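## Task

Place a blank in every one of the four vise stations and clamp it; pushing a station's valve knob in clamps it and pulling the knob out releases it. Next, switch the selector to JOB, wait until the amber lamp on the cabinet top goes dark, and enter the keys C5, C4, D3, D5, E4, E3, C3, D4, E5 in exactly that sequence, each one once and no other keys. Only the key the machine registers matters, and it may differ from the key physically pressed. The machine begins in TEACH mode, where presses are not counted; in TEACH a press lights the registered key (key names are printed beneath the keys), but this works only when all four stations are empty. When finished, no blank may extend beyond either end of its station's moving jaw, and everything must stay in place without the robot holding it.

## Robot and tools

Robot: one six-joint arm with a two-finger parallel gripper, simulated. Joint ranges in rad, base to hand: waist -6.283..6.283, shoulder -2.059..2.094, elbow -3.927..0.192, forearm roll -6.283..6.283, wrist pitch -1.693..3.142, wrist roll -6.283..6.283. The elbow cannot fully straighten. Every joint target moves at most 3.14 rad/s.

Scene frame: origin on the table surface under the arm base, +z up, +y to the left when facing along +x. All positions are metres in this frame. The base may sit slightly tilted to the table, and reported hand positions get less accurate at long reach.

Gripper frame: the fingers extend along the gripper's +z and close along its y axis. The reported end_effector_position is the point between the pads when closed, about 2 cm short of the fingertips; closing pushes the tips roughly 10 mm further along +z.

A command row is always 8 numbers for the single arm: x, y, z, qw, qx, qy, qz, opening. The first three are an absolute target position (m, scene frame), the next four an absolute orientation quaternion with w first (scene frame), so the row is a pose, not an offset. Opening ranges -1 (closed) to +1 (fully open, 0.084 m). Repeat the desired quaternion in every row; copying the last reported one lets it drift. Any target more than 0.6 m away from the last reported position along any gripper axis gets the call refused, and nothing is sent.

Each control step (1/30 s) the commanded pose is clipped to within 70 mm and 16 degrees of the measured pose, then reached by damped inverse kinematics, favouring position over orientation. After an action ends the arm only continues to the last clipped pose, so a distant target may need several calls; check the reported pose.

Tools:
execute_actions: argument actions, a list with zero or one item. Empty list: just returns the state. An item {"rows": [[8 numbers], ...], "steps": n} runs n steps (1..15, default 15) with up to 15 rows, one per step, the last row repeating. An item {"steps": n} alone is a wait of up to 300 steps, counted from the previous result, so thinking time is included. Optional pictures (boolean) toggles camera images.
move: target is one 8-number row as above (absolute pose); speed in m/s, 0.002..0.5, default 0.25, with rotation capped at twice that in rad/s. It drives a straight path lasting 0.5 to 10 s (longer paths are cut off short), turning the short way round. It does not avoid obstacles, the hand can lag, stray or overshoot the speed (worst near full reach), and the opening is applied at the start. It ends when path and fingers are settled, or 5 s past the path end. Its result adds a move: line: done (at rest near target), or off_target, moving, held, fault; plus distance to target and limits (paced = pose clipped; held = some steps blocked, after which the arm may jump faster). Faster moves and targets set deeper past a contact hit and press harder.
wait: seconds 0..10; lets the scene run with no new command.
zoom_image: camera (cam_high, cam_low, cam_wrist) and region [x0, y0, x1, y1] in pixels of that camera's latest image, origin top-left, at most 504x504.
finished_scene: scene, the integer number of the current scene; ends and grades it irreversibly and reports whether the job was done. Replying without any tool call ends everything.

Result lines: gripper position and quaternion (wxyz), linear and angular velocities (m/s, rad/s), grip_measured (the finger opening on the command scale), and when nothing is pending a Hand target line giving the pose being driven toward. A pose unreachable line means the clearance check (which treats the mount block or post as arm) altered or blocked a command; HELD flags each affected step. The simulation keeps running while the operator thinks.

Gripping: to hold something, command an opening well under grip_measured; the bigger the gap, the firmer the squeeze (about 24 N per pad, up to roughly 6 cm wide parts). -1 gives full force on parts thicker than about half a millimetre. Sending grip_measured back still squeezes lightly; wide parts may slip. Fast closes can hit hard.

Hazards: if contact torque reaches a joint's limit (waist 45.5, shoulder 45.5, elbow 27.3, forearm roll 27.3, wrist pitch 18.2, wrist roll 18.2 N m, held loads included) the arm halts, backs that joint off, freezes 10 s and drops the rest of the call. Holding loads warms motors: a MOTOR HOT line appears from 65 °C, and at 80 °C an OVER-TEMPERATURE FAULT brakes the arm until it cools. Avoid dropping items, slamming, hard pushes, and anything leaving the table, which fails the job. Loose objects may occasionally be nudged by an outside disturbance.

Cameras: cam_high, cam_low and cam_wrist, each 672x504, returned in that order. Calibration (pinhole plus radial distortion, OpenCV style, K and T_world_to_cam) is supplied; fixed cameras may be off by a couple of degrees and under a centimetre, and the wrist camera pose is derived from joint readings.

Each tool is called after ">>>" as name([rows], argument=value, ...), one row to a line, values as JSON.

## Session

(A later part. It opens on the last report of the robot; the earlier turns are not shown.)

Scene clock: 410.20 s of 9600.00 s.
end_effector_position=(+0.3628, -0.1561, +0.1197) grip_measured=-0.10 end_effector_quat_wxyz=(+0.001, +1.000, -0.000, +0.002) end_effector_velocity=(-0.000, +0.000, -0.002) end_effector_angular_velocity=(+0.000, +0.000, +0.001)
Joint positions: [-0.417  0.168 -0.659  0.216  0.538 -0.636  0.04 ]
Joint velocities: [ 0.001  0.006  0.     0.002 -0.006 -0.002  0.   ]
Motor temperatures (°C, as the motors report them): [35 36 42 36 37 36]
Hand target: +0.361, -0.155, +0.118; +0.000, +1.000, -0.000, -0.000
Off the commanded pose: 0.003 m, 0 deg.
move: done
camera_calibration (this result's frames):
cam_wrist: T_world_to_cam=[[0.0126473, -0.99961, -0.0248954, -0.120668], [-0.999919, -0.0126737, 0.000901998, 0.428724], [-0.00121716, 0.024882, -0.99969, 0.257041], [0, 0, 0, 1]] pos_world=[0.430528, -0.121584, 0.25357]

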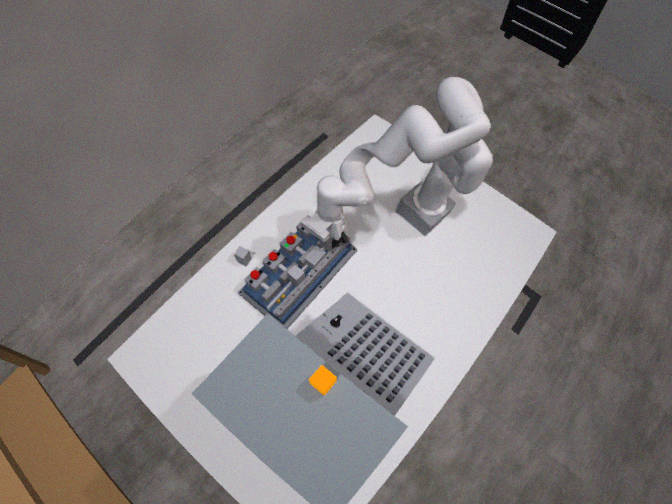

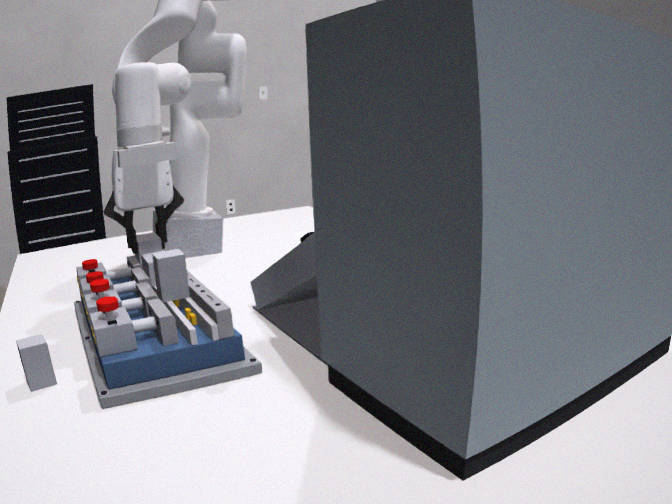

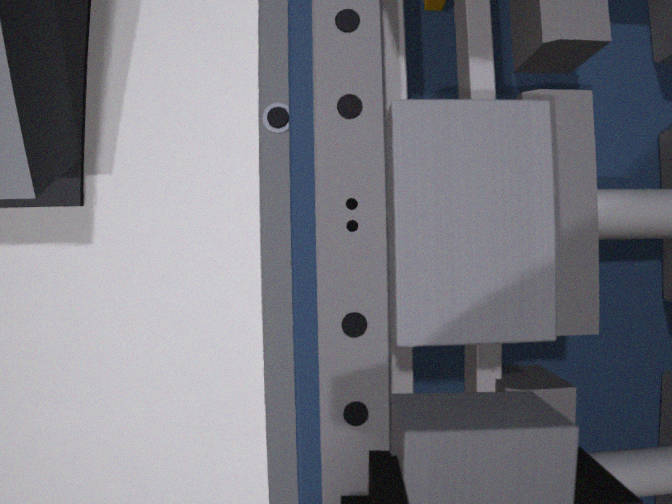

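>>> move(target=[0.361,-0.155,0.18,0,1,0,0,-0.5], speed=0.08)

>>> move(target=[0.317,-0.03,0.12,0,1,0,0,-0.5], speed=0.12)

>>> move(target=[0.317,-0.03,0.0515,0,1,0,0,-0.5], speed=0.03)

>>> execute_actions([
  {"rows":[[0.317,-0.03,0.052,0,1,0,0,-0.2],[0.317,-0.03,0.052,0,1,0,0,-0.1],[0.317,-0.03,0.052,0,1,0,0,0.0],[0.317,-0.03,0.052,0,1,0,0,0.1],[0.317,-0.03,0.052,0,1,0,0,0.2],[0.317,-0.03,0.052,0,1,0,0,0.3]],"steps":12},
], pictures=false)

>>> move(target=[0.317,-0.03,0.19,0,1,0,0,0.3], speed=0.12)

>>> move(target=[0.359,-0.262,0.17,0,1,0,0,0.3], speed=0.15)

>>> move(target=[0.359,-0.262,0.106,0,1,0,0,0.3], speed=0.04)

>>> execute_actions([
  {"rows":[[0.359,-0.262,0.106,0,1,0,0,0.1],[0.359,-0.262,0.106,0,1,0,0,-0.1],[0.359,-0.262,0.106,0,1,0,0,-0.2],[0.359,-0.262,0.106,0,1,0,0,-0.3],[0.359,-0.262,0.106,0,1,0,0,-0.4],[0.359,-0.262,0.106,0,1,0,0,-0.5],[0.359,-0.262,0.106,0,1,0,0,-0.6],[0.359,-0.262,0.106,0,1,0,0,-0.7]],"steps":15},
], pictures=false)

>>> move(target=[0.359,-0.262,0.118,0,1,0,0,-0.7], speed=0.02)

>>> execute_actions([
  {"rows":[[0.359,-0.262,0.118,0,1,0,0,-0.3],[0.359,-0.262,0.118,0,1,0,0,-0.2],[0.359,-0.262,0.118,0,1,0,0,-0.1],[0.359,-0.262,0.118,0,1,0,0,0.0],[0.359,-0.262,0.118,0,1,0,0,0.15],[0.359,-0.262,0.118,0,1,0,0,0.3]],"steps":12},
], pictures=false)

>>> move(target=[0.30,-0.20,0.22,0,1,0,0,0.5], speed=0.12)

Scene clock: 419.00 s of 9600.00 s.
end_effector_position=(+0.3610, -0.1549, +0.1793) grip_measured=-0.10 end_effector_quat_wxyz=(-0.000, +1.000, +0.000, -0.000) end_effector_velocity=(+0.001, -0.000, +0.004) end_effector_angular_velocity=(-0.001, -0.002, +0.000)
Joint positions: [-0.444  0.011 -0.688  0.165  0.729 -0.602  0.04 ]
Joint velocities: [-0.001 -0.007 -0.004 -0.002  0.009  0.001  0.   ]
Motor temperatures (°C, as the motors report them): [35 36 42 36 37 36]
Hand target: +0.361, -0.155, +0.180; -0.000, +1.000, +0.000, +0.000
Off the commanded pose: 0.001 m, 0 deg.
After step 90, 4.63 s passed at rest.
move: done
camera_calibration (this result's frames):
cam_wrist: T_world_to_cam=[[0.0126957, -0.999529, -0.0279327, -0.117459], [-0.999903, -0.0128485, 0.00529599, 0.426029], [-0.00565239, 0.0278627, -0.999596, 0.318634], [0, 0, 0, 1]] pos_world=[0.42928, -0.120808, 0.312968]

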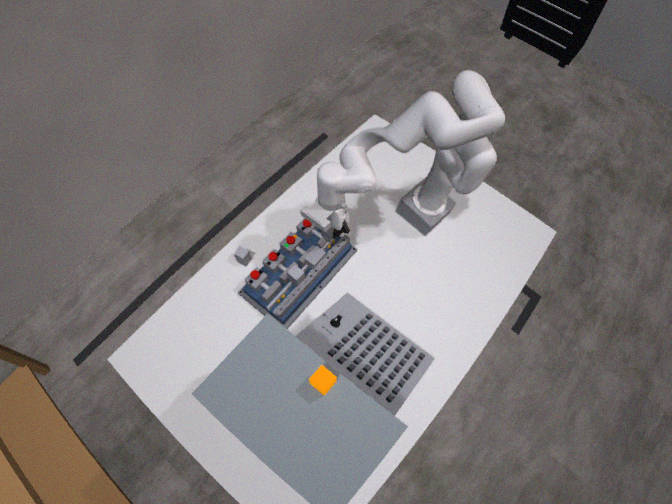

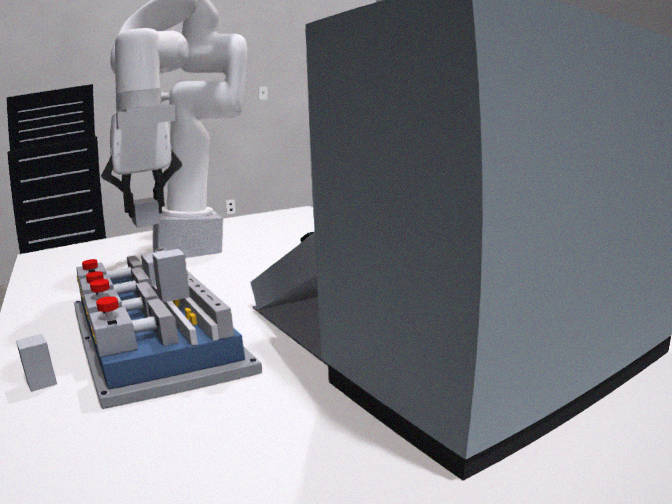

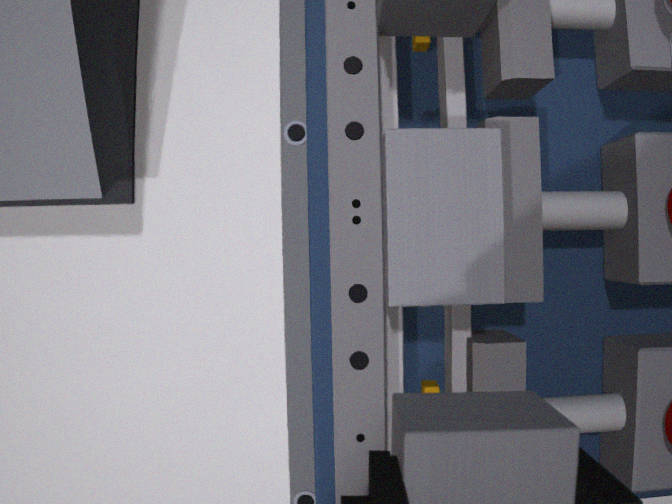

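Scene clock: 420.70 s of 9600.00 s.
end_effector_position=(+0.3172, -0.0306, +0.1204) grip_measured=-0.10 end_effector_quat_wxyz=(+0.000, +1.000, -0.000, -0.000) end_effector_velocity=(-0.001, +0.002, -0.001) end_effector_angular_velocity=(-0.001, +0.000, +0.000)
Joint positions: [-0.117 -0.114 -0.359  0.249  0.493 -0.369  0.04 ]
Joint velocities: [ 0.007 -0.     0.005  0.001 -0.006  0.006 -0.   ]
Motor temperatures (°C, as the motors report them): [35 36 42 36 37 36]
Hand target: +0.317, -0.030, +0.120; +0.000, +1.000, -0.000, -0.000
Off the commanded pose: 0.001 m, 0 deg.
move: done
camera_calibration (this result's frames):
cam_wrist: T_world_to_cam=[[0.0122404, -0.999579, -0.0263029, 0.00568454], [-0.999911, -0.012378, 0.00507367, 0.384171], [-0.00539711, 0.0262385, -0.999641, 0.255923], [0, 0, 0, 1]] pos_world=[0.385448, 0.00372239, 0.254032]

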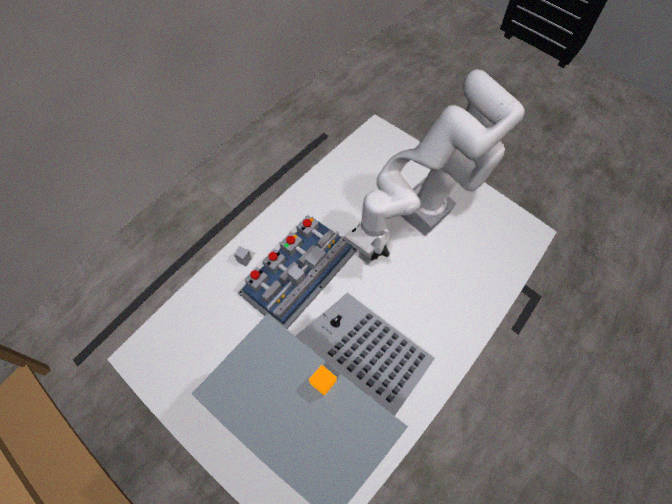

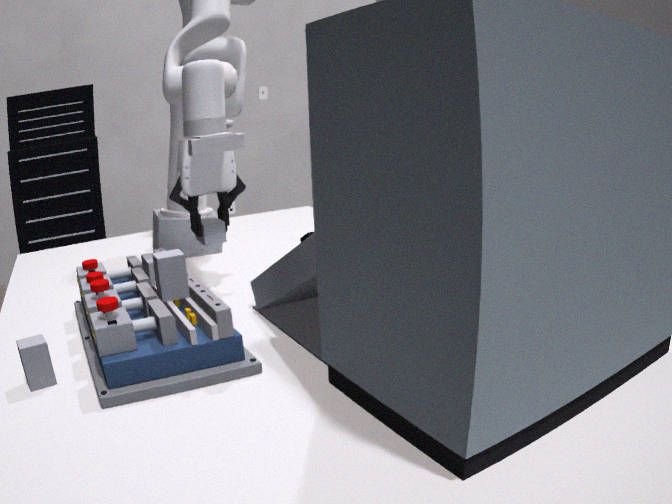

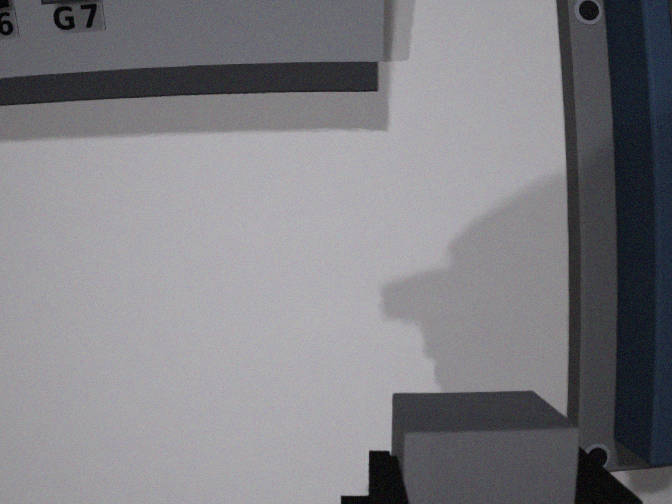

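Scene clock: 423.33 s of 9600.00 s.
end_effector_position=(+0.3168, -0.0303, +0.0520) grip_measured=-0.10 end_effector_quat_wxyz=(+0.001, +1.000, -0.000, -0.000) end_effector_velocity=(+0.001, +0.000, -0.002) end_effector_angular_velocity=(+0.002, -0.003, +0.001)
Joint positions: [-0.03   0.174 -0.388  0.51   0.241 -0.559  0.04 ]
Joint velocities: [ 0.005  0.009 -0.003  0.027 -0.007 -0.023 -0.   ]
Motor temperatures (°C, as the motors report them): [35 36 42 36 37 36]
Hand target: +0.317, -0.030, +0.052; +0.000, +1.000, -0.000, -0.000
Off the commanded pose: 0.001 m, 0 deg.
move: done
camera_calibration (this result's frames):
cam_wrist: T_world_to_cam=[[0.0124365, -0.999583, -0.0260495, 0.004104], [-0.999908, -0.0125739, 0.00511624, 0.384135], [-0.00544165, 0.0259835, -0.999648, 0.187548], [0, 0, 0, 1]] pos_world=[0.385069, 0.00405921, 0.185623]

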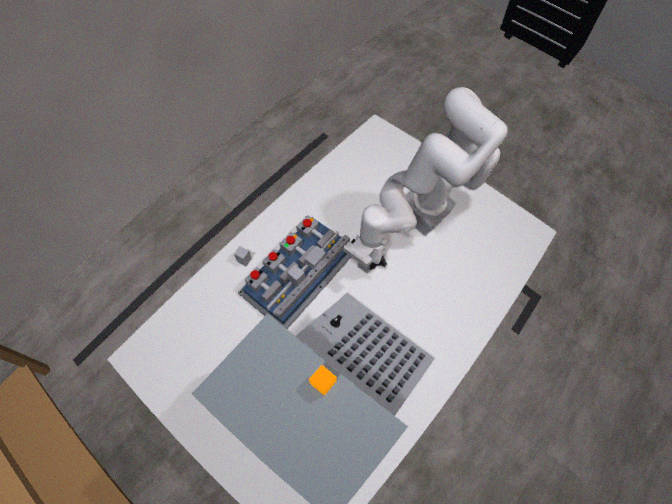

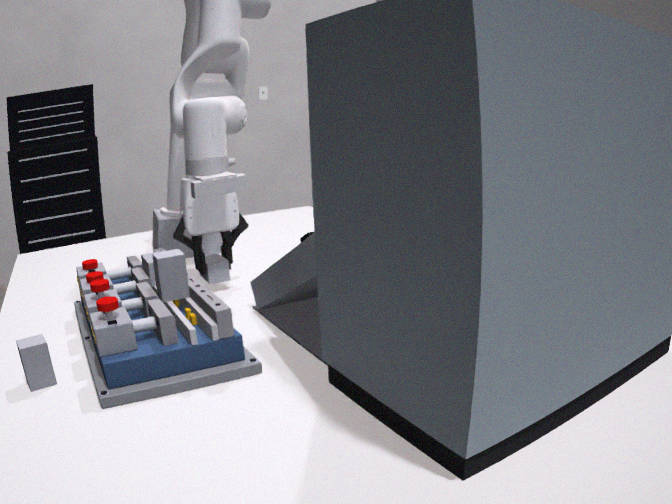

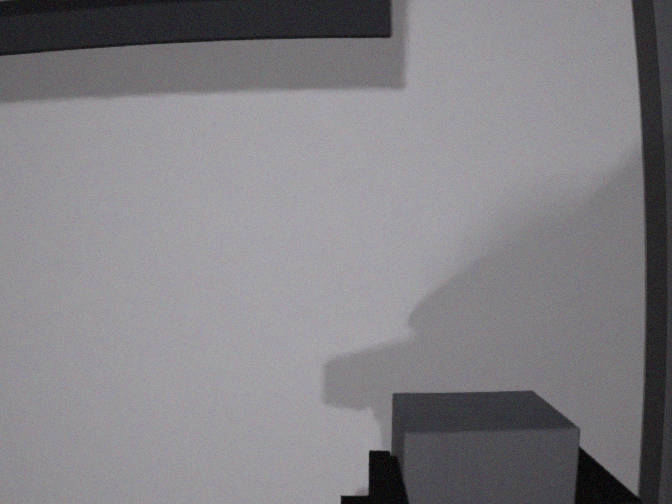

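Scene clock: 423.73 s of 9600.00 s.
end_effector_position=(+0.3171, -0.0300, +0.0521) grip_measured=+0.29 end_effector_quat_wxyz=(+0.000, +1.000, +0.000, +0.000) end_effector_velocity=(-0.001, -0.000, -0.001) end_effector_angular_velocity=(+0.000, +0.002, -0.000)
Joint positions: [-0.029  0.174 -0.389  0.514  0.241 -0.562  0.056]
Joint velocities: [ 0.     0.001  0.001  0.001 -0.001 -0.001  0.   ]
Motor temperatures (°C, as the motors report them): [35 36 42 36 37 36]
Hand target: +0.317, -0.030, +0.052; +0.000, +1.000, -0.000, -0.000
Off the commanded pose: 0.000 m, 0 deg.
Steps of this call (steps 1 to 12: all 12 steps of this action). Readings (end_effector_position):
1: (+0.3168, -0.0303, +0.0520)
2: (+0.3168, -0.0302, +0.0519)
4: (+0.3171, -0.0301, +0.0521)
8: (+0.3175, -0.0301, +0.0523)
12: the state above

Scene clock: 425.63 s of 9600.00 s.
end_effector_position=(+0.3174, -0.0296, +0.1892) grip_measured=+0.29 end_effector_quat_wxyz=(-0.001, +1.000, +0.000, -0.000) end_effector_velocity=(+0.001, -0.000, +0.003) end_effector_angular_velocity=(-0.001, -0.004, +0.001)
Joint positions: [-0.164 -0.336 -0.41   0.172  0.765 -0.321  0.056]
Joint velocities: [-0.001 -0.007 -0.003 -0.001  0.007  0.001 -0.   ]
Motor temperatures (°C, as the motors report them): [35 36 42 36 37 36]
Hand target: +0.318, -0.030, +0.190; -0.001, +1.000, +0.000, +0.000
Off the commanded pose: 0.001 m, 0 deg.
move: done
camera_calibration (this result's frames):
cam_wrist: T_world_to_cam=[[0.0129029, -0.999501, -0.0288304, 0.00868969], [-0.999902, -0.0130539, 0.0050569, 0.384013], [-0.00543073, 0.0287623, -0.999572, 0.324718], [0, 0, 0, 1]] pos_world=[0.385626, 0.00435862, 0.322887]

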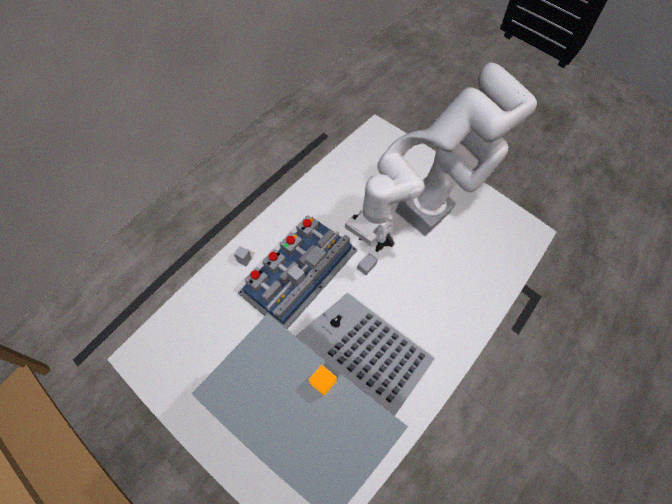

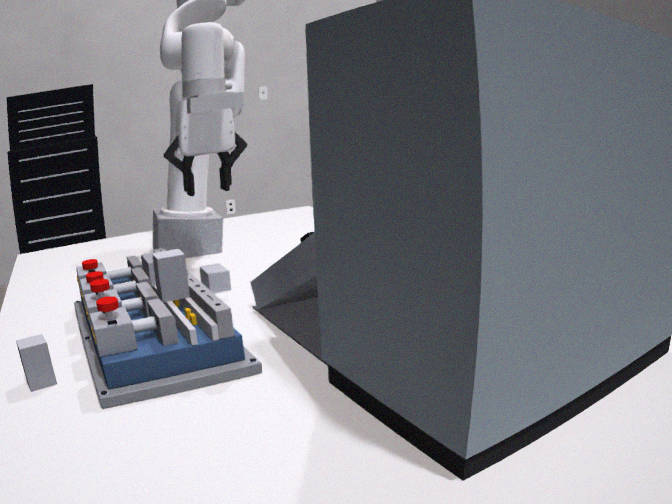

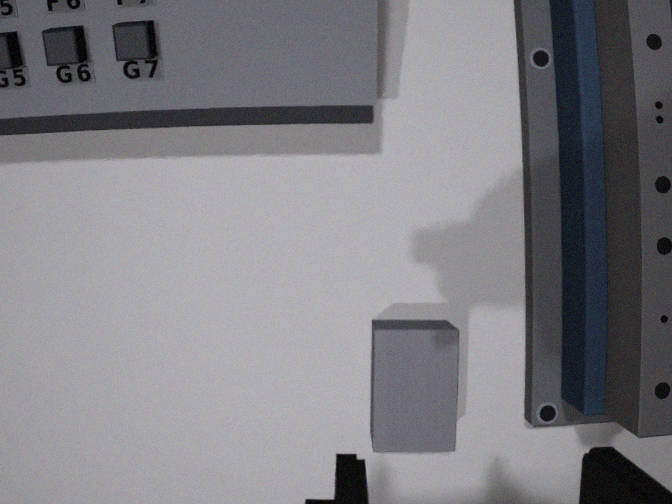

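Scene clock: 427.77 s of 9600.00 s.
end_effector_position=(+0.3585, -0.2614, +0.1700) grip_measured=+0.29 end_effector_quat_wxyz=(-0.000, +1.000, +0.000, +0.000) end_effector_velocity=(+0.000, -0.002, -0.000) end_effector_angular_velocity=(+0.001, +0.001, -0.001)
Joint positions: [-0.651  0.224 -0.894  0.147  0.74  -0.795  0.056]
Joint velocities: [-0.003  0.007 -0.008 -0.     0.003 -0.002  0.   ]
Motor temperatures (°C, as the motors report them): [35 36 42 36 37 36]
Hand target: +0.359, -0.262, +0.170; -0.000, +1.000, +0.000, +0.000
Off the commanded pose: 0.001 m, 0 deg.
move: done
camera_calibration (this result's frames):
cam_wrist: T_world_to_cam=[[0.0128608, -0.999528, -0.0278933, -0.22416], [-0.999908, -0.0129753, 0.00392779, 0.422439], [-0.00428786, 0.0278402, -0.999603, 0.311756], [0, 0, 0, 1]] pos_world=[0.42662, -0.227253, 0.303721]

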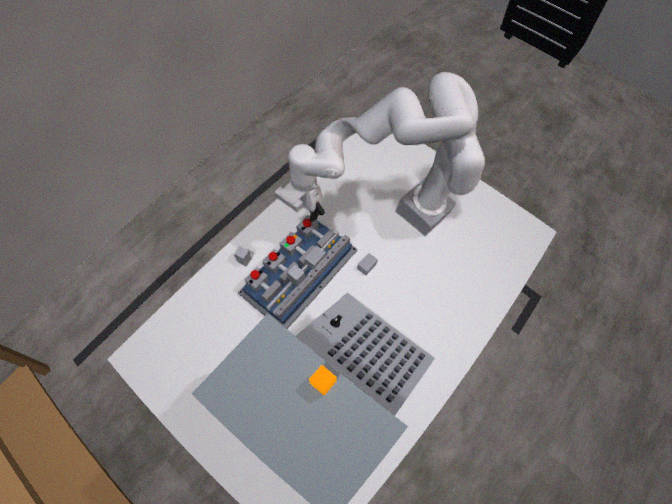

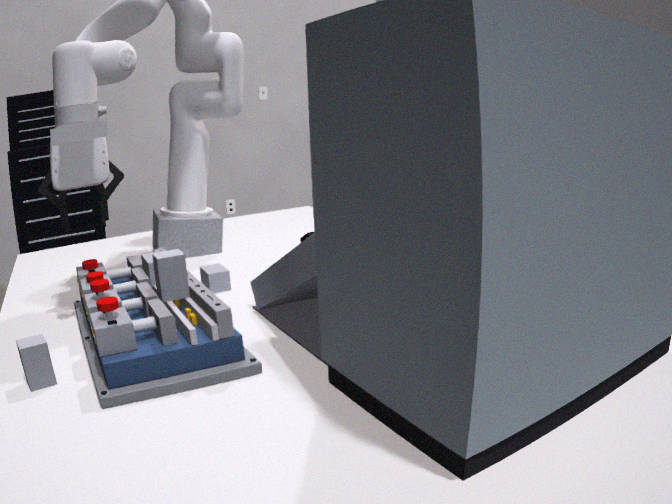

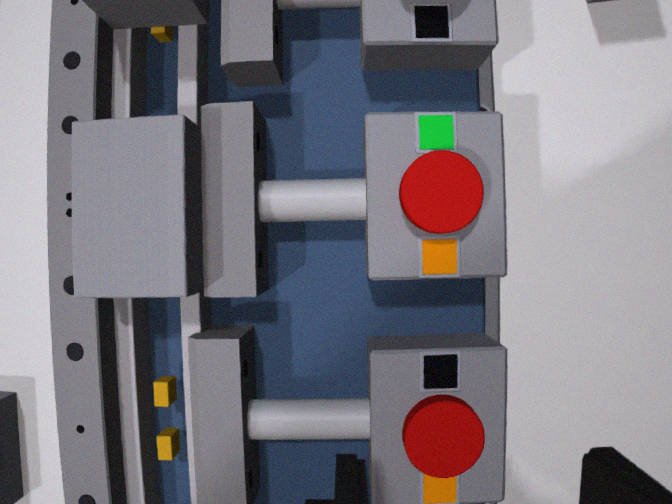

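Scene clock: 429.70 s of 9600.00 s.
end_effector_position=(+0.3589, -0.2620, +0.1065) grip_measured=+0.29 end_effector_quat_wxyz=(+0.000, +1.000, -0.000, +0.000) end_effector_velocity=(+0.001, -0.000, -0.002) end_effector_angular_velocity=(-0.001, -0.001, +0.000)
Joint positions: [-0.63   0.372 -0.872  0.184  0.571 -0.82   0.056]
Joint velocities: [ 0.001  0.006 -0.001  0.002 -0.006 -0.002 -0.   ]
Motor temperatures (°C, as the motors report them): [35 36 42 36 37 36]
Hand target: +0.359, -0.262, +0.106; +0.000, +1.000, -0.000, -0.000
Off the commanded pose: 0.001 m, 0 deg.
move: done
camera_calibration (this result's frames):
cam_wrist: T_world_to_cam=[[0.0124714, -0.999563, -0.0267968, -0.22659], [-0.999909, -0.0126034, 0.0047616, 0.423067], [-0.00509725, 0.026735, -0.99963, 0.248341], [0, 0, 0, 1]] pos_world=[0.42712, -0.227798, 0.240163]

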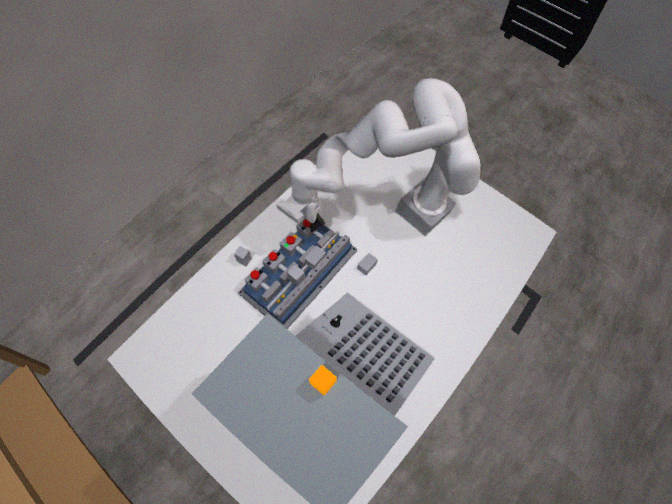

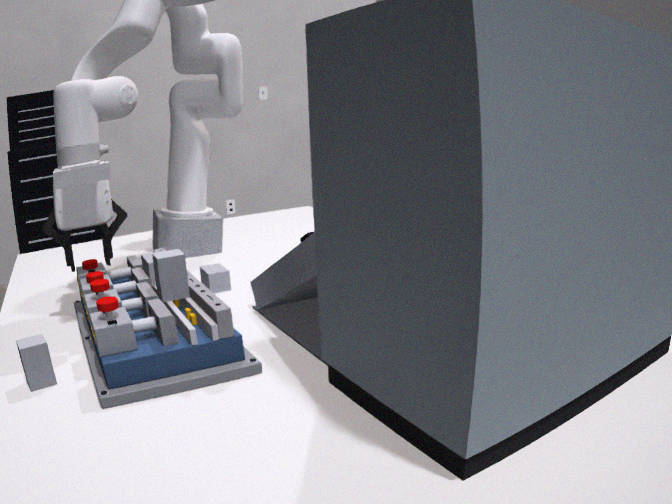

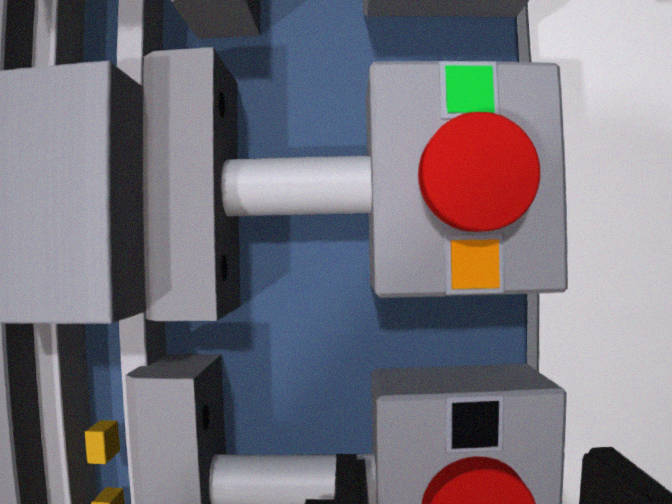

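Scene clock: 430.20 s of 9600.00 s.
end_effector_position=(+0.3595, -0.2624, +0.1067) grip_measured=-0.39 end_effector_quat_wxyz=(+0.001, +1.000, -0.000, +0.001) end_effector_velocity=(-0.000, +0.000, -0.000) end_effector_angular_velocity=(+0.001, +0.001, +0.000)
Joint positions: [-0.63   0.373 -0.874  0.185  0.57  -0.821  0.027]
Joint velocities: [ 0.     0.     0.     0.     0.001 -0.     0.   ]
Motor temperatures (°C, as the motors report them): [35 36 42 36 37 36]
Hand target: +0.359, -0.262, +0.106; +0.000, +1.000, -0.000, -0.000
Off the commanded pose: 0.001 m, 0 deg.
Steps of this call (steps 1 to 15: all 15 steps of this action). Readings (end_effector_position):
1: (+0.3589, -0.2620, +0.1064)
2: (+0.3590, -0.2620, +0.1064)
4: (+0.3591, -0.2621, +0.1063)
8: (+0.3595, -0.2625, +0.1068)
15: the state above

Scene clock: 431.27 s of 9600.00 s.
end_effector_position=(+0.3590, -0.2621, +0.1172) grip_measured=-0.39 end_effector_quat_wxyz=(+0.000, +1.000, -0.000, -0.000) end_effector_velocity=(-0.002, +0.000, +0.003) end_effector_angular_velocity=(+0.003, +0.004, -0.002)
Joint positions: [-0.634  0.346 -0.874  0.176  0.6   -0.815  0.027]
Joint velocities: [-0.003 -0.01   0.002 -0.003  0.013  0.002 -0.   ]
Motor temperatures (°C, as the motors report them): [35 36 42 36 37 36]
Hand target: +0.359, -0.262, +0.118; -0.000, +1.000, +0.000, +0.000
Off the commanded pose: 0.001 m, 0 deg.
move: done
camera_calibration (this result's frames):
cam_wrist: T_world_to_cam=[[0.012586, -0.999553, -0.027134, -0.226419], [-0.999907, -0.0127225, 0.00486382, 0.423104], [-0.00520685, 0.0270702, -0.99962, 0.259179], [0, 0, 0, 1]] pos_world=[0.427264, -0.22795, 0.250879]

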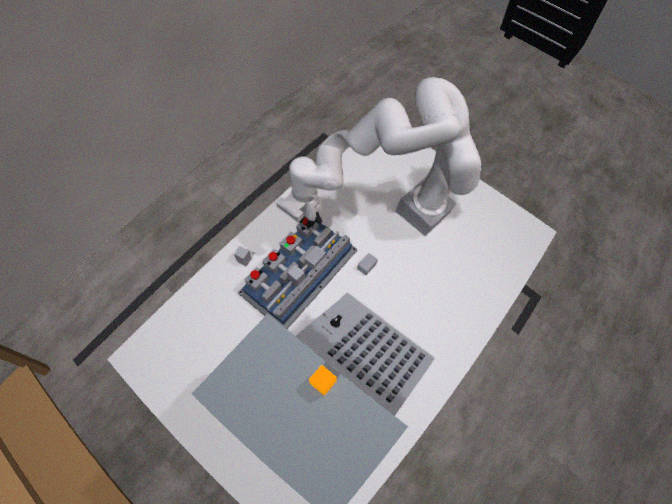

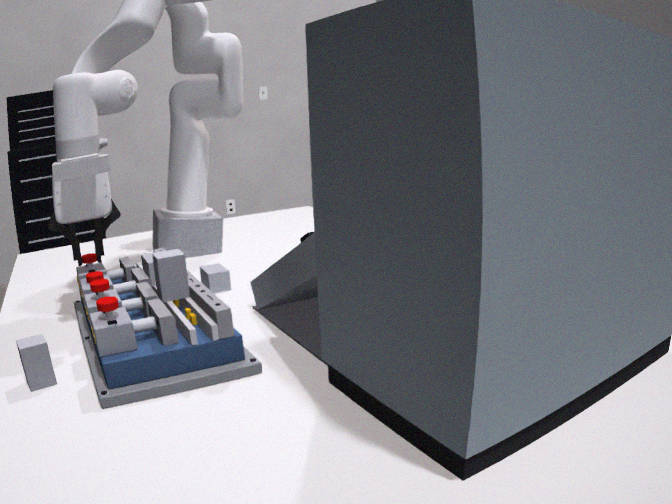

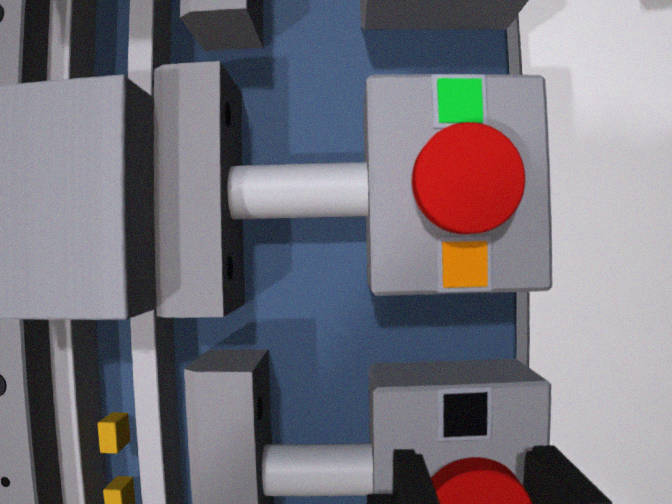

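Scene clock: 431.67 s of 9600.00 s.
end_effector_position=(+0.3587, -0.2616, +0.1180) grip_measured=+0.29 end_effector_quat_wxyz=(-0.000, +1.000, +0.000, -0.000) end_effector_velocity=(+0.002, -0.003, +0.001) end_effector_angular_velocity=(-0.007, -0.007, -0.000)
Joint positions: [-0.634  0.343 -0.874  0.176  0.603 -0.814  0.056]
Joint velocities: [-0.001  0.004 -0.005 -0.    -0.008 -0.     0.   ]
Motor temperatures (°C, as the motors report them): [35 36 42 36 37 36]
Hand target: +0.359, -0.262, +0.118; -0.000, +1.000, +0.000, +0.000
Off the commanded pose: 0.000 m, 0 deg.
Steps of this call (steps 1 to 12: all 12 steps of this action). Readings (end_effector_position):
1: (+0.3590, -0.2621, +0.1173)
2: (+0.3588, -0.2620, +0.1175)
4: (+0.3576, -0.2606, +0.1174)
8: (+0.3580, -0.2609, +0.1176)
12: the state above

Scene clock: 433.53 s of 9600.00 s.
end_effector_position=(+0.3004, -0.2000, +0.2196) grip_measured=+0.49 end_effector_quat_wxyz=(-0.000, +1.000, +0.000, -0.000) end_effector_velocity=(-0.000, +0.000, +0.002) end_effector_angular_velocity=(-0.003, -0.003, -0.000)
Joint positions: [-0.64  -0.144 -0.637  0.132  0.851 -0.762  0.065]
Joint velocities: [-0.    -0.009  0.001 -0.001  0.003  0.001 -0.   ]
Motor temperatures (°C, as the motors report them): [35 36 42 36 37 36]
Hand target: +0.300, -0.200, +0.220; -0.000, +1.000, +0.000, +0.000
Off the commanded pose: 0.001 m, 0 deg.
move: done
camera_calibration (this result's frames):
cam_wrist: T_world_to_cam=[[0.0127809, -0.99953, -0.0278758, -0.160691], [-0.999904, -0.0129243, 0.00497268, 0.364744], [-0.00533061, 0.0278095, -0.999599, 0.359701], [0, 0, 0, 1]] pos_world=[0.36868, -0.165905, 0.353263]

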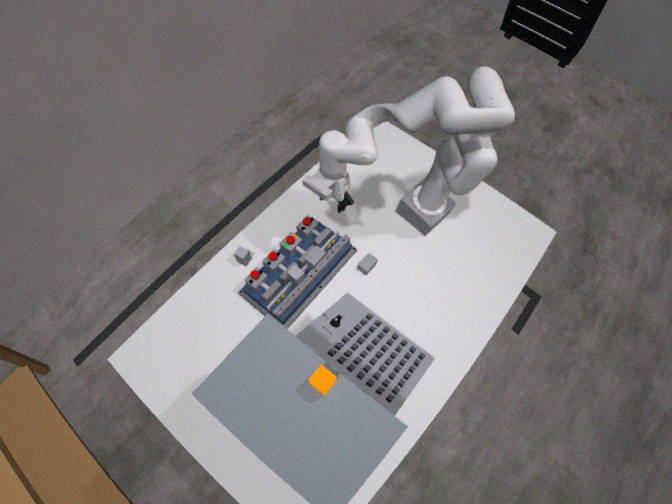

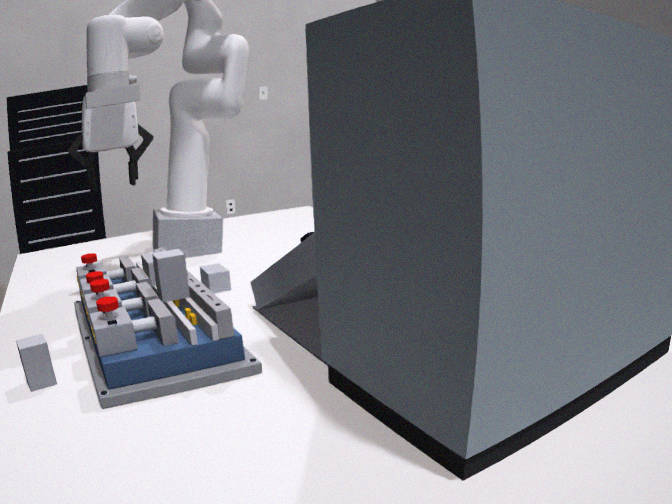

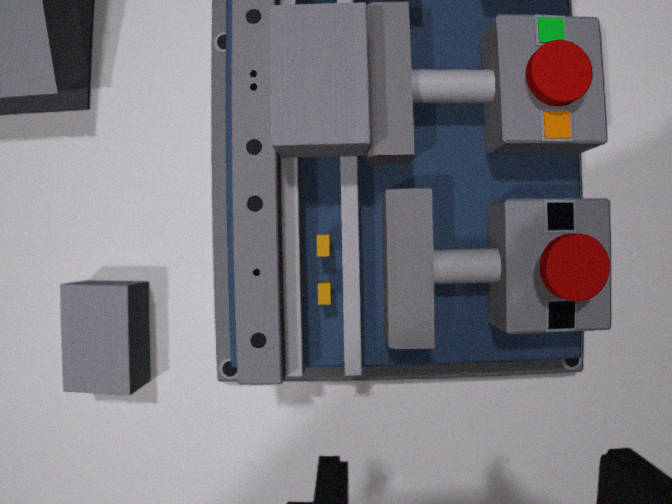

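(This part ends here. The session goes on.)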